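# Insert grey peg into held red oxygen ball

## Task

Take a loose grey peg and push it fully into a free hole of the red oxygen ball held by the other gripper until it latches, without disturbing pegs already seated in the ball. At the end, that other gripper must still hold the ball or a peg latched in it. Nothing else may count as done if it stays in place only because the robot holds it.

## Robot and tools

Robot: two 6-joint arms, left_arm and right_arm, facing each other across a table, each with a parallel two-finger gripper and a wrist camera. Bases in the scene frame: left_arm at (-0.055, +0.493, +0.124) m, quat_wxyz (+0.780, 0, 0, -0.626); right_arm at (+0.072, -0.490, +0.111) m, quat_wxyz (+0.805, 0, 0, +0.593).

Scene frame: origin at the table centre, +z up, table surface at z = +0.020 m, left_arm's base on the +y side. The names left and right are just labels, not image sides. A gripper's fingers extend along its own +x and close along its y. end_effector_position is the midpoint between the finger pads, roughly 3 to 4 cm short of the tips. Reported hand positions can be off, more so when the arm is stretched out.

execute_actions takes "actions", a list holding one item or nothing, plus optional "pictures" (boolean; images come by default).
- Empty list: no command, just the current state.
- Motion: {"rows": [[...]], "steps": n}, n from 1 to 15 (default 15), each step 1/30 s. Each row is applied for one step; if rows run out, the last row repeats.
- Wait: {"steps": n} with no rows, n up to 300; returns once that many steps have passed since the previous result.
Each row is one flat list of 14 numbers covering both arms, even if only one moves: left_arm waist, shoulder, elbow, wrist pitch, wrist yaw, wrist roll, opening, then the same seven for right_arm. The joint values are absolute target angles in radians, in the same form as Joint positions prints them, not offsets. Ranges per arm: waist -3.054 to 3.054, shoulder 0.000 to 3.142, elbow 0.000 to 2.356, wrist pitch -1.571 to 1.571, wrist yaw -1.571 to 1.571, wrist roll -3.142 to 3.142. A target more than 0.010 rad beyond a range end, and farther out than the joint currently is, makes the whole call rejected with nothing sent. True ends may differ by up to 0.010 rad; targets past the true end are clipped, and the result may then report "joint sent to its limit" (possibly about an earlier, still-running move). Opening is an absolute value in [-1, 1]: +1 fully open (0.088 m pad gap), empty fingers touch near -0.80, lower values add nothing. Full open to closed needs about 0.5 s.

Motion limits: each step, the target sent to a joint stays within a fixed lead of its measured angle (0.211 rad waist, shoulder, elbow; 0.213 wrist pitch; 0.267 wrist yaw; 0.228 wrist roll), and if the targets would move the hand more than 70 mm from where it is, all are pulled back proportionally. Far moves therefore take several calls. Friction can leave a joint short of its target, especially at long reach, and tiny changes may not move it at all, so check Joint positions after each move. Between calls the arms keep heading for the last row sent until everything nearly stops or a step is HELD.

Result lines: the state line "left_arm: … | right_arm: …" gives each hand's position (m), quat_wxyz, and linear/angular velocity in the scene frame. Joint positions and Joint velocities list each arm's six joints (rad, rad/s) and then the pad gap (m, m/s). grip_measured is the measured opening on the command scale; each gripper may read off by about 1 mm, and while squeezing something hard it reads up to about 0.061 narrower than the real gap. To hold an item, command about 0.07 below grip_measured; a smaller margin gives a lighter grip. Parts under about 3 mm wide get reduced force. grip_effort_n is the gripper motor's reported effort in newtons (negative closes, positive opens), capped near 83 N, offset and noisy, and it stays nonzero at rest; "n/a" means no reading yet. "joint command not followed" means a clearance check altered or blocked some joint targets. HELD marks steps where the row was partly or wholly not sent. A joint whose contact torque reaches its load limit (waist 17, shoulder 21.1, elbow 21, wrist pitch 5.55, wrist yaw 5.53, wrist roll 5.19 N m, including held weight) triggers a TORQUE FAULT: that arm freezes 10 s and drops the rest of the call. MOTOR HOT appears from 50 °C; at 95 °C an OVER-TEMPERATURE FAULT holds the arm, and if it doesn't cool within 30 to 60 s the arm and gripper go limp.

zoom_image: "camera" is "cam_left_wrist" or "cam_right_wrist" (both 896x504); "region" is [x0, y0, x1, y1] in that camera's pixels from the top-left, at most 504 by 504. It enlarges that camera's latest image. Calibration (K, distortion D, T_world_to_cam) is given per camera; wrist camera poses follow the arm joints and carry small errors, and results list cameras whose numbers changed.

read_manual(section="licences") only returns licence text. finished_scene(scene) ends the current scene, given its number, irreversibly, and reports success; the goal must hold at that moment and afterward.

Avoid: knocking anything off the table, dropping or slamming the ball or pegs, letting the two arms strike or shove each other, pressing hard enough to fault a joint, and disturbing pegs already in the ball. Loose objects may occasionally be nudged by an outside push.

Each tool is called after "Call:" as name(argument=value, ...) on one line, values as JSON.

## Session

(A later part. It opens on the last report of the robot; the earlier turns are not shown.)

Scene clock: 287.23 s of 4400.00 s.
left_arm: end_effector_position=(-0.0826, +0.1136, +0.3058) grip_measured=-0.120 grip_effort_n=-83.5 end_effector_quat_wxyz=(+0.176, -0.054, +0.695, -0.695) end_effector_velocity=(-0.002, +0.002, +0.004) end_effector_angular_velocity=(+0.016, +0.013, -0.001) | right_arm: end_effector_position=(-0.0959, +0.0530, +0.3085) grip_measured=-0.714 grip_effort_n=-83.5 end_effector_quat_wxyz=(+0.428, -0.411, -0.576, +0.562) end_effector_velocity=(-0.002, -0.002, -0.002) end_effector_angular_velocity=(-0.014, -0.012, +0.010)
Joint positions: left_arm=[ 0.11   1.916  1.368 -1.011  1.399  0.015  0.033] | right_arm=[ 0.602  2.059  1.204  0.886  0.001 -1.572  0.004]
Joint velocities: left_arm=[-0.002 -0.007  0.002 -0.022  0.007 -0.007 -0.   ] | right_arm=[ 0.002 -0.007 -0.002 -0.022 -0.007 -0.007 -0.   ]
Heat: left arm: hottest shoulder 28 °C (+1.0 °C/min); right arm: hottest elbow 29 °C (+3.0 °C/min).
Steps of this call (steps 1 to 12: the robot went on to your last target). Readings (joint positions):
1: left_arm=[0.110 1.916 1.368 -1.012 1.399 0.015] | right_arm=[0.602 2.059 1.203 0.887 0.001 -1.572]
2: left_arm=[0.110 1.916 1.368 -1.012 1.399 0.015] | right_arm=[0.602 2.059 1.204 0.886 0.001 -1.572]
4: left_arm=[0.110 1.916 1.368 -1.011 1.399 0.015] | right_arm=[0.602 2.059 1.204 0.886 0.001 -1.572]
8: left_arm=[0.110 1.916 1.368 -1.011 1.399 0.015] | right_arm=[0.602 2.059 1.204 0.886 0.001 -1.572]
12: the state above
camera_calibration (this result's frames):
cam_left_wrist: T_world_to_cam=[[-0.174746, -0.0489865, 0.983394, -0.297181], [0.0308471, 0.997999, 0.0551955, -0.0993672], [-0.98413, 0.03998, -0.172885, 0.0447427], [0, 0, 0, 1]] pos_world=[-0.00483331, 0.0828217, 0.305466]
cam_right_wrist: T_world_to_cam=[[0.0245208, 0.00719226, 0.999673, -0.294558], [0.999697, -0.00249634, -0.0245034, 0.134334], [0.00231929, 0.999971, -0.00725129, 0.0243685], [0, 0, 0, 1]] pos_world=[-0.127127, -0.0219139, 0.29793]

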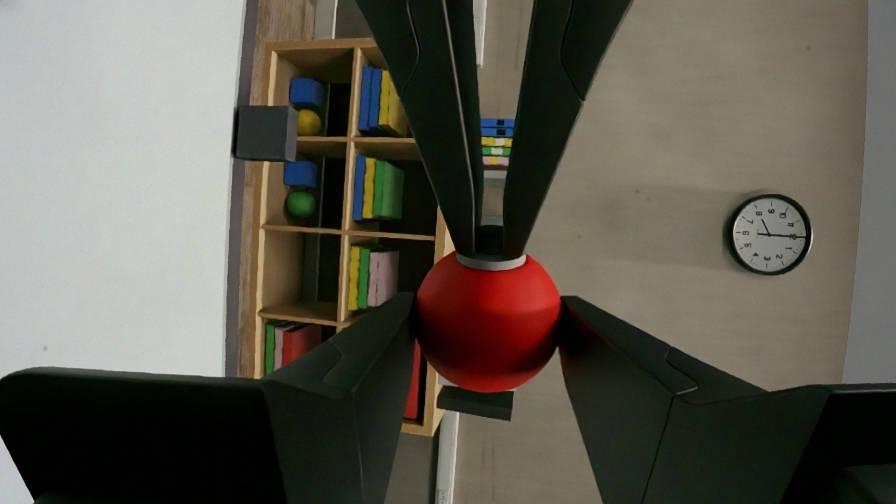

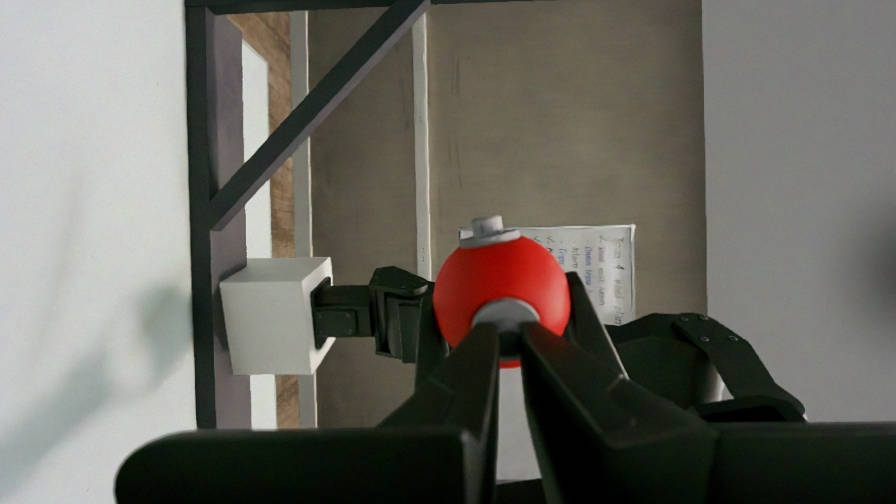

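Call:
execute_actions(actions=[])

Scene clock: 292.33 s of 4400.00 s.
left_arm: end_effector_position=(-0.0826, +0.1136, +0.3058) grip_measured=-0.120 grip_effort_n=-83.5 end_effector_quat_wxyz=(+0.176, -0.054, +0.695, -0.695) end_effector_velocity=(-0.001, +0.001, -0.003) end_effector_angular_velocity=(+0.034, -0.011, +0.002) | right_arm: end_effector_position=(-0.0959, +0.0530, +0.3085) grip_measured=-0.714 grip_effort_n=-83.5 end_effector_quat_wxyz=(+0.428, -0.411, -0.576, +0.562) end_effector_velocity=(+0.000, -0.000, -0.004) end_effector_angular_velocity=(-0.023, +0.000, +0.005)
Joint positions: left_arm=[ 0.11   1.916  1.368 -1.011  1.399  0.015  0.033] | right_arm=[ 0.602  2.059  1.204  0.886  0.001 -1.572  0.004]
Joint velocities: left_arm=[-0.002 -0.002 -0.002 -0.007 -0.022 -0.022 -0.   ] | right_arm=[-0.002 -0.002 -0.002 -0.022 -0.007  0.007 -0.   ]
Heat: left arm: hottest shoulder 28 °C (+1.0 °C/min); right arm: hottest elbow 30 °C (+3.0 °C/min).
Steps of this call (steps 1 to 15: the robot went on to your last target; steps 16 to 90: nothing new was sent; then 2.10 s passed at rest). Readings (joint positions):
1: left_arm=[0.110 1.916 1.368 -1.011 1.399 0.015] | right_arm=[0.602 2.059 1.204 0.886 0.001 -1.572]
2: left_arm=[0.110 1.916 1.368 -1.011 1.399 0.015] | right_arm=[0.602 2.059 1.204 0.886 0.001 -1.572]
4: left_arm=[0.110 1.916 1.368 -1.011 1.399 0.015] | right_arm=[0.602 2.059 1.204 0.886 0.001 -1.572]
8: left_arm=[0.110 1.916 1.368 -1.011 1.399 0.015] | right_arm=[0.602 2.059 1.204 0.886 0.001 -1.572]
90: the state above
All arms were judged still, so your last target was given up. Only a new action makes them travel on or press farther. Fingers that are still opening or closing keep moving.
camera_calibration (this result's frames):
cam_left_wrist: T_world_to_cam=[[-0.174746, -0.0489865, 0.983394, -0.297181], [0.0308471, 0.997999, 0.0551955, -0.0993672], [-0.98413, 0.03998, -0.172885, 0.0447427], [0, 0, 0, 1]] pos_world=[-0.00483331, 0.0828217, 0.305466]
cam_right_wrist: T_world_to_cam=[[0.0245208, 0.00719226, 0.999673, -0.294558], [0.999697, -0.00249634, -0.0245034, 0.134334], [0.00231929, 0.999971, -0.00725129, 0.0243685], [0, 0, 0, 1]] pos_world=[-0.127127, -0.0219139, 0.29793]

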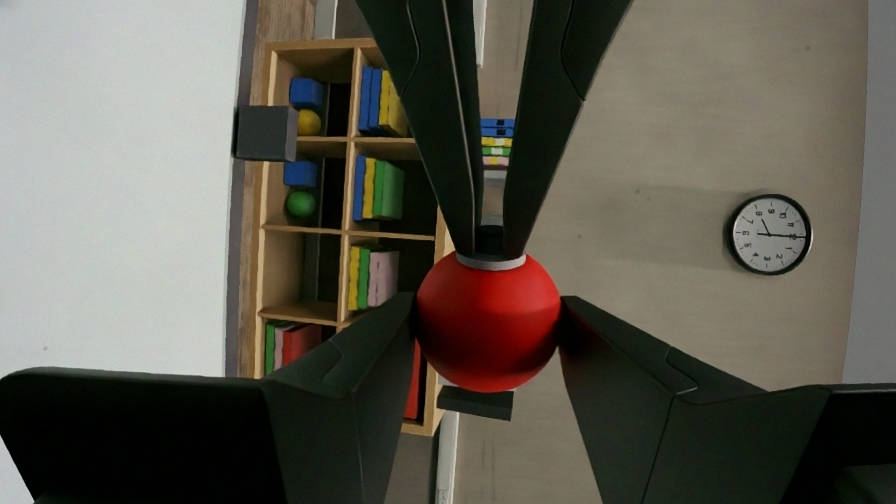

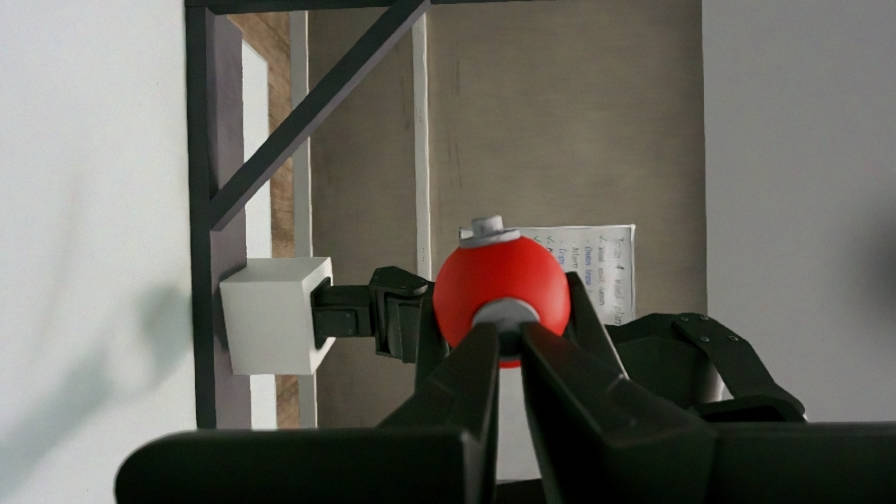

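Call:
zoom_image(camera="cam_left_wrist", region=[430, 210, 550, 300])

Region (430, 210, 550, 300) of cam_left_wrist's 896x504 image, scaled by 4.200, with more detail than that image has; it fills the top 378 rows of this view, and the rest is white.

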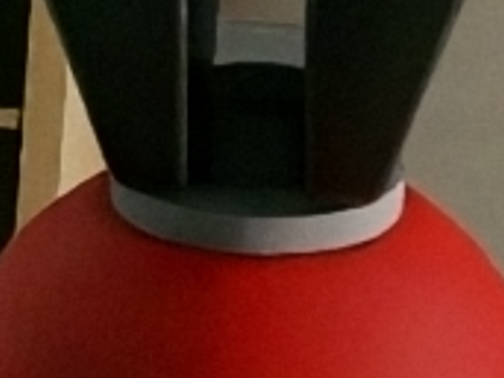

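Call:
execute_actions(actions=[{"rows": [[0.130,1.93,1.388,-0.9915,1.403,0.018,-0.2,0.5995,2.0846,1.2292,0.8833,0.004,-1.574,-0.79],[0.132,1.93,1.390,-0.990,1.403,0.018,-0.2,0.5995,2.0856,1.231,0.8833,0.004,-1.574,-0.79],[0.134,1.93,1.392,-0.988,1.403,0.018,-0.2,0.5995,2.0866,1.233,0.8833,0.004,-1.574,-0.79],[0.136,1.93,1.394,-0.986,1.403,0.018,-0.2,0.5995,2.0876,1.235,0.8833,0.004,-1.574,-0.79],[0.138,1.93,1.396,-0.984,1.403,0.018,-0.2,0.5995,2.0886,1.237,0.8833,0.004,-1.574,-0.79],[0.140,1.93,1.398,-0.982,1.403,0.018,-0.2,0.5995,2.0896,1.239,0.8833,0.004,-1.574,-0.79],[0.142,1.93,1.400,-0.980,1.403,0.018,-0.2,0.5995,2.0906,1.241,0.8833,0.004,-1.574,-0.79]], "steps": 15}])

Call:
zoom_image(camera="cam_left_wrist", region=[430, 210, 550, 300])

Scene clock: 297.03 s of 4400.00 s.
left_arm: end_effector_position=(-0.0825, +0.1133, +0.3058) grip_measured=-0.120 grip_effort_n=-83.5 end_effector_quat_wxyz=(+0.176, -0.053, +0.694, -0.696) end_effector_velocity=(-0.001, +0.001, +0.000) end_effector_angular_velocity=(+0.011, -0.004, -0.001) | right_arm: end_effector_position=(-0.0961, +0.0537, +0.3085) grip_measured=-0.714 grip_effort_n=-83.5 end_effector_quat_wxyz=(+0.428, -0.411, -0.576, +0.562) end_effector_velocity=(+0.003, -0.000, +0.001) end_effector_angular_velocity=(-0.005, +0.006, -0.010)
Joint positions: left_arm=[ 0.11   1.916  1.368 -1.007  1.399  0.015  0.033] | right_arm=[ 0.602  2.062  1.207  0.886  0.001 -1.572  0.004]
Joint velocities: left_arm=[-0.002 -0.002  0.002 -0.007 -0.007 -0.007 -0.   ] | right_arm=[-0.002 -0.007 -0.002 -0.007  0.007  0.007 -0.   ]
Heat: left arm: hottest shoulder 28 °C (+1.0 °C/min); right arm: hottest elbow 30 °C (+3.0 °C/min).
Steps of this call (steps 1 to 90: nothing new was sent; then 1.20 s passed at rest; steps 91 to 105: all 15 steps of this action). Readings (joint positions):
91: left_arm=[0.110 1.916 1.368 -1.010 1.399 0.015] | right_arm=[0.602 2.059 1.204 0.886 0.001 -1.572]
92: left_arm=[0.110 1.916 1.368 -1.010 1.399 0.015] | right_arm=[0.602 2.059 1.204 0.886 0.001 -1.572]
94: left_arm=[0.110 1.916 1.368 -1.010 1.399 0.015] | right_arm=[0.602 2.060 1.205 0.886 0.001 -1.572]
98: left_arm=[0.110 1.916 1.368 -1.009 1.399 0.015] | right_arm=[0.602 2.062 1.207 0.886 0.001 -1.572]
105: the state above
camera_calibration (this result's frames):
cam_left_wrist: T_world_to_cam=[[-0.175833, -0.04579, 0.983355, -0.297622], [0.0307878, 0.998173, 0.0519852, -0.0981105], [-0.983939, 0.0394161, -0.174102, 0.045309], [0, 0, 0, 1]] pos_world=[-0.00472981, 0.0825173, 0.305657]
cam_right_wrist: T_world_to_cam=[[0.0247465, 0.00646371, 0.999673, -0.294489], [0.999691, -0.00247839, -0.0247309, 0.13462], [0.00231773, 0.999976, -0.00652304, 0.0234485], [0, 0, 0, 1]] pos_world=[-0.127345, -0.0212108, 0.297875]

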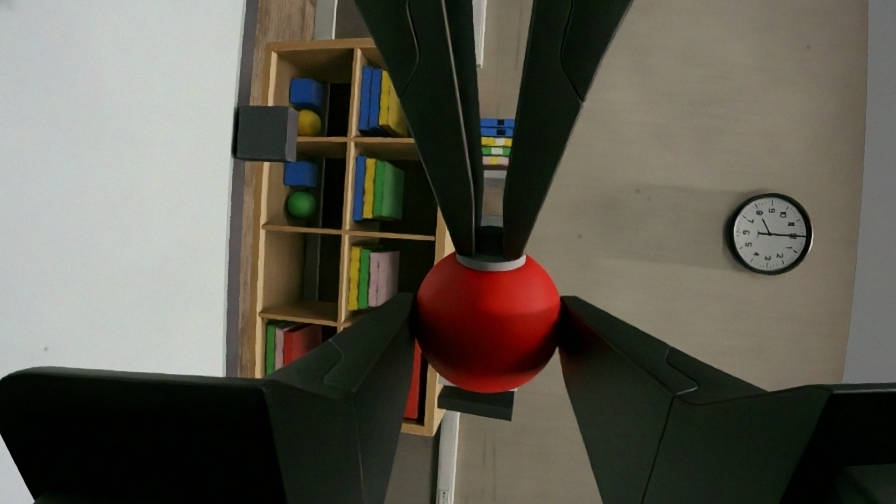

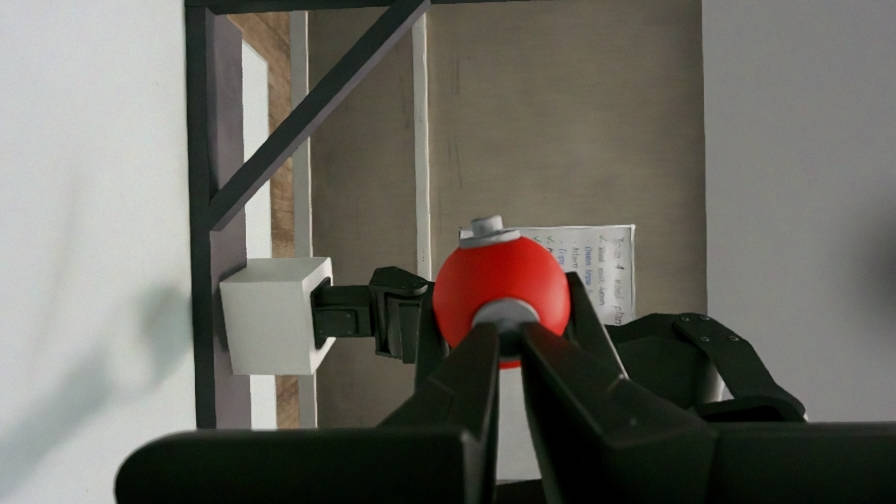

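Region (430, 210, 550, 300) of cam_left_wrist's 896x504 image, scaled by 4.200, with more detail than that image has; it fills the top 378 rows of this view, and the rest is white.

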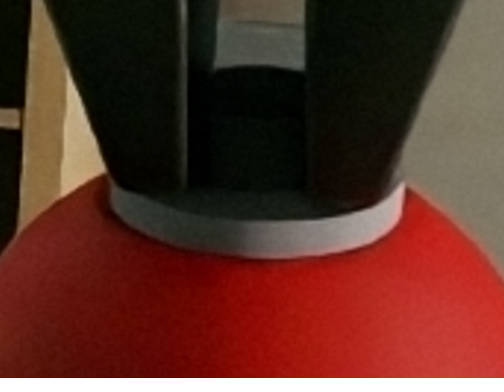

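Call:
execute_actions(actions=[{"rows": [[0.139,1.93,1.3975,-0.983,1.403,0.018,-0.2,0.5995,2.088,1.2375,0.8835,0.004,-1.574,-0.79],[0.136,1.93,1.395,-0.986,1.403,0.018,-0.2,0.5995,2.0855,1.234,0.8837,0.004,-1.574,-0.79],[0.132,1.93,1.392,-0.990,1.403,0.018,-0.2,0.5995,2.0825,1.230,0.884,0.004,-1.574,-0.79],[0.128,1.93,1.389,-0.994,1.403,0.018,-0.2,0.5995,2.0795,1.226,0.8843,0.004,-1.574,-0.79],[0.124,1.93,1.386,-0.998,1.403,0.018,-0.2,0.5995,2.0765,1.222,0.8846,0.004,-1.574,-0.79],[0.120,1.93,1.383,-1.002,1.403,0.018,-0.2,0.5995,2.0735,1.218,0.885,0.004,-1.574,-0.79],[0.116,1.93,1.380,-1.005,1.403,0.018,-0.2,0.5995,2.0705,1.214,0.8853,0.004,-1.574,-0.79],[0.113,1.93,1.377,-1.008,1.403,0.018,-0.2,0.5995,2.0675,1.210,0.8856,0.004,-1.574,-0.79],[0.111,1.93,1.375,-1.009,1.403,0.018,-0.2,0.5995,2.065,1.207,0.886,0.004,-1.574,-0.79],[0.111,1.93,1.375,-1.009,1.403,0.018,-0.2,0.5995,2.063,1.205,0.886,0.004,-1.574,-0.75],[0.111,1.93,1.375,-1.009,1.403,0.018,-0.2,0.5995,2.062,1.204,0.886,0.004,-1.574,-0.70],[0.111,1.93,1.375,-1.009,1.403,0.018,-0.2,0.5995,2.062,1.204,0.886,0.004,-1.574,-0.65],[0.111,1.93,1.375,-1.009,1.403,0.018,-0.2,0.5995,2.062,1.204,0.886,0.004,-1.574,-0.60],[0.111,1.93,1.375,-1.009,1.403,0.018,-0.2,0.5995,2.062,1.204,0.886,0.004,-1.574,-0.55]], "steps": 15}], pictures=false)

Call:
execute_actions(actions=[{"rows": [[0.111,1.93,1.375,-1.009,1.403,0.018,-0.2,0.5995,2.056,1.201,0.887,0.004,-1.574,-0.55],[0.111,1.93,1.375,-1.009,1.403,0.018,-0.2,0.5995,2.050,1.198,0.888,0.004,-1.574,-0.55],[0.111,1.93,1.375,-1.009,1.403,0.018,-0.2,0.5995,2.044,1.194,0.889,0.004,-1.574,-0.55],[0.111,1.93,1.375,-1.009,1.403,0.018,-0.2,0.5995,2.040,1.188,0.8915,0.004,-1.574,-0.55],[0.111,1.93,1.375,-1.009,1.403,0.018,-0.2,0.5995,2.034,1.178,0.8955,0.004,-1.574,-0.55],[0.111,1.93,1.375,-1.009,1.403,0.018,-0.2,0.5995,2.026,1.165,0.9005,0.004,-1.574,-0.55],[0.111,1.93,1.375,-1.009,1.403,0.018,-0.2,0.5995,2.016,1.149,0.9065,0.004,-1.574,-0.55],[0.111,1.93,1.375,-1.009,1.403,0.018,-0.2,0.5995,2.004,1.130,0.9135,0.004,-1.574,-0.55],[0.111,1.93,1.375,-1.009,1.403,0.018,-0.2,0.5995,1.992,1.111,0.9205,0.004,-1.574,-0.55],[0.111,1.93,1.375,-1.009,1.403,0.018,-0.2,0.5995,1.980,1.092,0.9275,0.004,-1.574,-0.55],[0.111,1.93,1.375,-1.009,1.403,0.018,-0.2,0.5995,1.968,1.073,0.9345,0.004,-1.574,-0.55],[0.111,1.93,1.375,-1.009,1.403,0.018,-0.2,0.5995,1.958,1.057,0.9405,0.004,-1.574,-0.55],[0.111,1.93,1.375,-1.009,1.403,0.018,-0.2,0.5995,1.950,1.044,0.9455,0.004,-1.574,-0.55],[0.111,1.93,1.375,-1.009,1.403,0.018,-0.2,0.5995,1.944,1.035,0.9485,0.004,-1.574,-0.55],[0.111,1.93,1.375,-1.009,1.403,0.018,-0.2,0.5995,1.941,1.030,0.9505,0.004,-1.574,-0.55]], "steps": 15}], pictures=false)

Call:
execute_actions(actions=[{"steps": 10}])

Call:
zoom_image(camera="cam_left_wrist", region=[410, 180, 570, 300])

Scene clock: 305.33 s of 4400.00 s.
left_arm: end_effector_position=(-0.0845, +0.1141, +0.3058) grip_measured=-0.120 grip_effort_n=-83.5 end_effector_quat_wxyz=(+0.174, -0.052, +0.697, -0.694) end_effector_velocity=(-0.002, +0.003, -0.001) end_effector_angular_velocity=(+0.044, +0.007, +0.001) | right_arm: end_effector_position=(-0.0973, +0.0533, +0.3085) grip_measured=-0.626 grip_effort_n=14.7 end_effector_quat_wxyz=(+0.428, -0.410, -0.576, +0.563) end_effector_velocity=(+0.000, -0.001, +0.002) end_effector_angular_velocity=(+0.009, -0.005, +0.005)
Joint positions: left_arm=[ 0.105  1.916  1.368 -1.014  1.399  0.015  0.033] | right_arm=[ 0.604  2.062  1.207  0.886  0.001 -1.572  0.008]
Joint velocities: left_arm=[-0.002 -0.002 -0.002 -0.022 -0.007 -0.022 -0.   ] | right_arm=[-0.002 -0.002 -0.002  0.007 -0.007 -0.007  0.034]
Heat: left arm: hottest shoulder 28 °C (+1.0 °C/min); right arm: hottest elbow 31 °C (+3.0 °C/min).
Steps of this call (steps 1 to 15: the robot went on to your last target; steps 16 to 90: nothing new was sent; then 4.80 s passed at rest; steps 91 to 105: all 15 steps of this action). Readings (joint positions):
91: left_arm=[0.110 1.916 1.368 -1.007 1.399 0.015] | right_arm=[0.602 2.062 1.207 0.886 0.001 -1.572]
92: left_arm=[0.110 1.916 1.368 -1.007 1.399 0.015] | right_arm=[0.602 2.062 1.207 0.886 0.001 -1.572]
94: left_arm=[0.110 1.916 1.368 -1.007 1.399 0.015] | right_arm=[0.602 2.062 1.207 0.886 0.001 -1.572]
98: left_arm=[0.107 1.916 1.368 -1.012 1.399 0.015] | right_arm=[0.603 2.062 1.207 0.886 0.001 -1.572]
105: the state above

Scene clock: 305.83 s of 4400.00 s.
left_arm: end_effector_position=(-0.0832, +0.1136, +0.3060) grip_measured=-0.120 grip_effort_n=-83.5 end_effector_quat_wxyz=(+0.175, -0.054, +0.695, -0.695) end_effector_velocity=(-0.001, +0.001, -0.001) end_effector_angular_velocity=(+0.030, +0.002, +0.001) | right_arm: end_effector_position=(-0.0881, +0.0265, +0.3133) grip_measured=-0.553 grip_effort_n=13.3 end_effector_quat_wxyz=(+0.431, -0.407, -0.578, +0.560) end_effector_velocity=(+0.022, -0.070, +0.010) end_effector_angular_velocity=(+0.019, -0.002, +0.005)
Joint positions: left_arm=[ 0.109  1.916  1.368 -1.01   1.401  0.015  0.033] | right_arm=[ 0.603  1.969  1.073  0.939  0.001 -1.572  0.012]
Joint velocities: left_arm=[-0.002 -0.002 -0.002 -0.007 -0.007 -0.022 -0.   ] | right_arm=[-0.002 -0.242 -0.335  0.11  -0.007 -0.007  0.   ]
Heat: left arm: hottest shoulder 28 °C (+1.0 °C/min); right arm: hottest elbow 31 °C (+3.0 °C/min).
Steps of this call (steps 1 to 15: all 15 steps of this action). Readings (joint positions):
1: left_arm=[0.105 1.916 1.368 -1.014 1.399 0.015] | right_arm=[0.604 2.062 1.207 0.887 0.001 -1.572]
2: left_arm=[0.105 1.916 1.368 -1.014 1.399 0.015] | right_arm=[0.604 2.061 1.207 0.887 0.001 -1.572]
4: left_arm=[0.106 1.916 1.368 -1.014 1.399 0.015] | right_arm=[0.604 2.058 1.206 0.887 0.001 -1.572]
8: left_arm=[0.108 1.916 1.368 -1.010 1.401 0.015] | right_arm=[0.603 2.040 1.178 0.899 0.001 -1.572]
15: the state above

Scene clock: 306.17 s of 4400.00 s.
left_arm: end_effector_position=(-0.0832, +0.1136, +0.3060) grip_measured=-0.120 grip_effort_n=-83.5 end_effector_quat_wxyz=(+0.175, -0.054, +0.695, -0.695) end_effector_velocity=(-0.001, +0.003, -0.001) end_effector_angular_velocity=(+0.030, -0.013, -0.001) | right_arm: end_effector_position=(-0.0863, +0.0207, +0.3123) grip_measured=-0.552 grip_effort_n=13.7 end_effector_quat_wxyz=(+0.431, -0.408, -0.578, +0.560) end_effector_velocity=(+0.003, -0.001, -0.002) end_effector_angular_velocity=(-0.000, -0.007, -0.010)
Joint positions: left_arm=[ 0.109  1.916  1.368 -1.01   1.401  0.015  0.033] | right_arm=[ 0.603  1.952  1.044  0.949  0.001 -1.572  0.012]
Joint velocities: left_arm=[-0.002 -0.007 -0.002 -0.022 -0.022 -0.007 -0.   ] | right_arm=[-0.002 -0.002 -0.012  0.007  0.007 -0.007 -0.   ]
Heat: left arm: hottest shoulder 28 °C (+1.0 °C/min); right arm: hottest elbow 31 °C (+3.0 °C/min).
Steps of this call (steps 1 to 10: the robot went on to your last target). Readings (joint positions):
1: left_arm=[0.109 1.916 1.368 -1.010 1.401 0.015] | right_arm=[0.603 1.962 1.064 0.942 0.001 -1.572]
2: left_arm=[0.109 1.916 1.368 -1.010 1.401 0.015] | right_arm=[0.603 1.958 1.058 0.944 0.001 -1.572]
4: left_arm=[0.109 1.916 1.368 -1.010 1.401 0.015] | right_arm=[0.603 1.953 1.051 0.947 0.001 -1.572]
8: left_arm=[0.109 1.916 1.368 -1.010 1.401 0.015] | right_arm=[0.603 1.952 1.045 0.949 0.001 -1.572]
10: the state above
camera_calibration (this result's frames):
cam_left_wrist: T_world_to_cam=[[-0.17352, -0.0478802, 0.983666, -0.297617], [0.0324616, 0.997997, 0.054304, -0.0989524], [-0.984295, 0.0413542, -0.171618, 0.043628], [0, 0, 0, 1]] pos_world=[-0.00548749, 0.0827, 0.305616]
cam_right_wrist: T_world_to_cam=[[0.0277953, -0.00335036, 0.999608, -0.29784], [0.999612, -0.00145732, -0.0278003, 0.125762], [0.00154989, 0.999993, 0.00330855, 0.0533418], [0, 0, 0, 1]] pos_world=[-0.117518, -0.054156, 0.301043]

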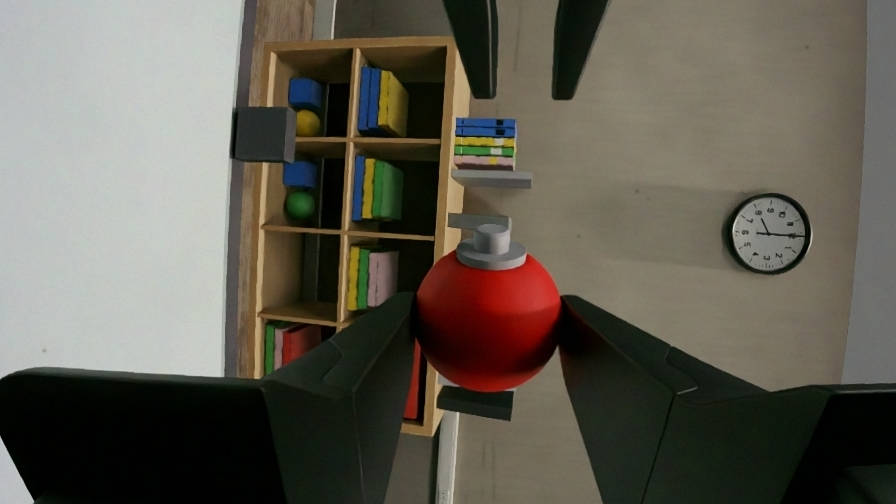

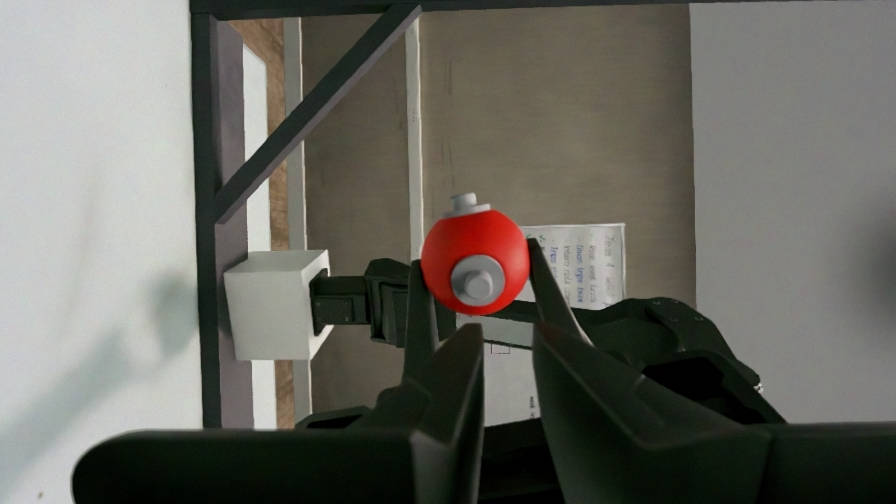

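Region (410, 180, 570, 300) of cam_left_wrist's 896x504 image, scaled by 3.150, with more detail than that image has; it fills the top 378 rows of this view, and the rest is white.

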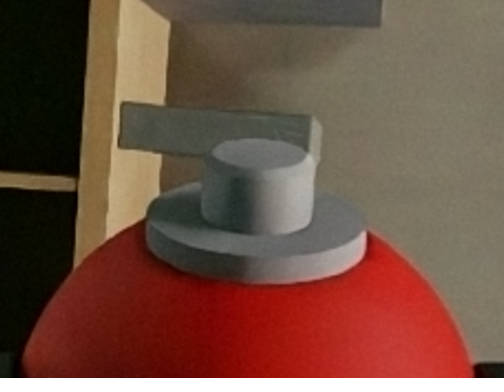

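Call:
zoom_image(camera="cam_left_wrist", region=[430, 210, 550, 300])

Call:
zoom_image(camera="cam_right_wrist", region=[410, 185, 550, 325])

Region (430, 210, 550, 300) of cam_left_wrist's 896x504 image, scaled by 4.200, with more detail than that image has; it fills the top 378 rows of this view, and the rest is white.

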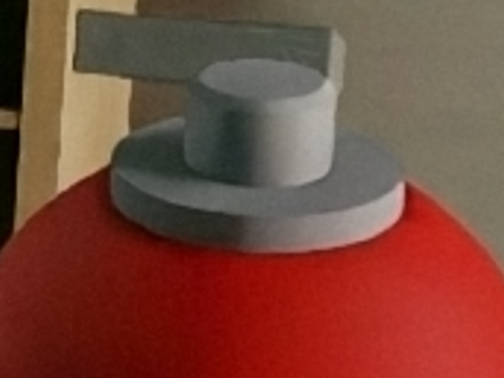

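Region (410, 185, 550, 325) of cam_right_wrist's 896x504 image, scaled by 3.600, with more detail than that image has.

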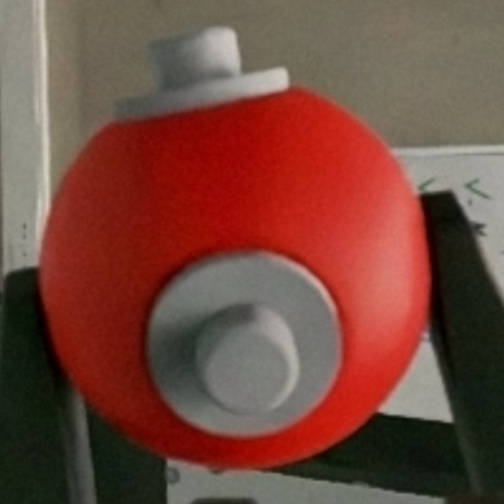

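Call:
finished_scene(scene=1)

The scene is finished: the task was done.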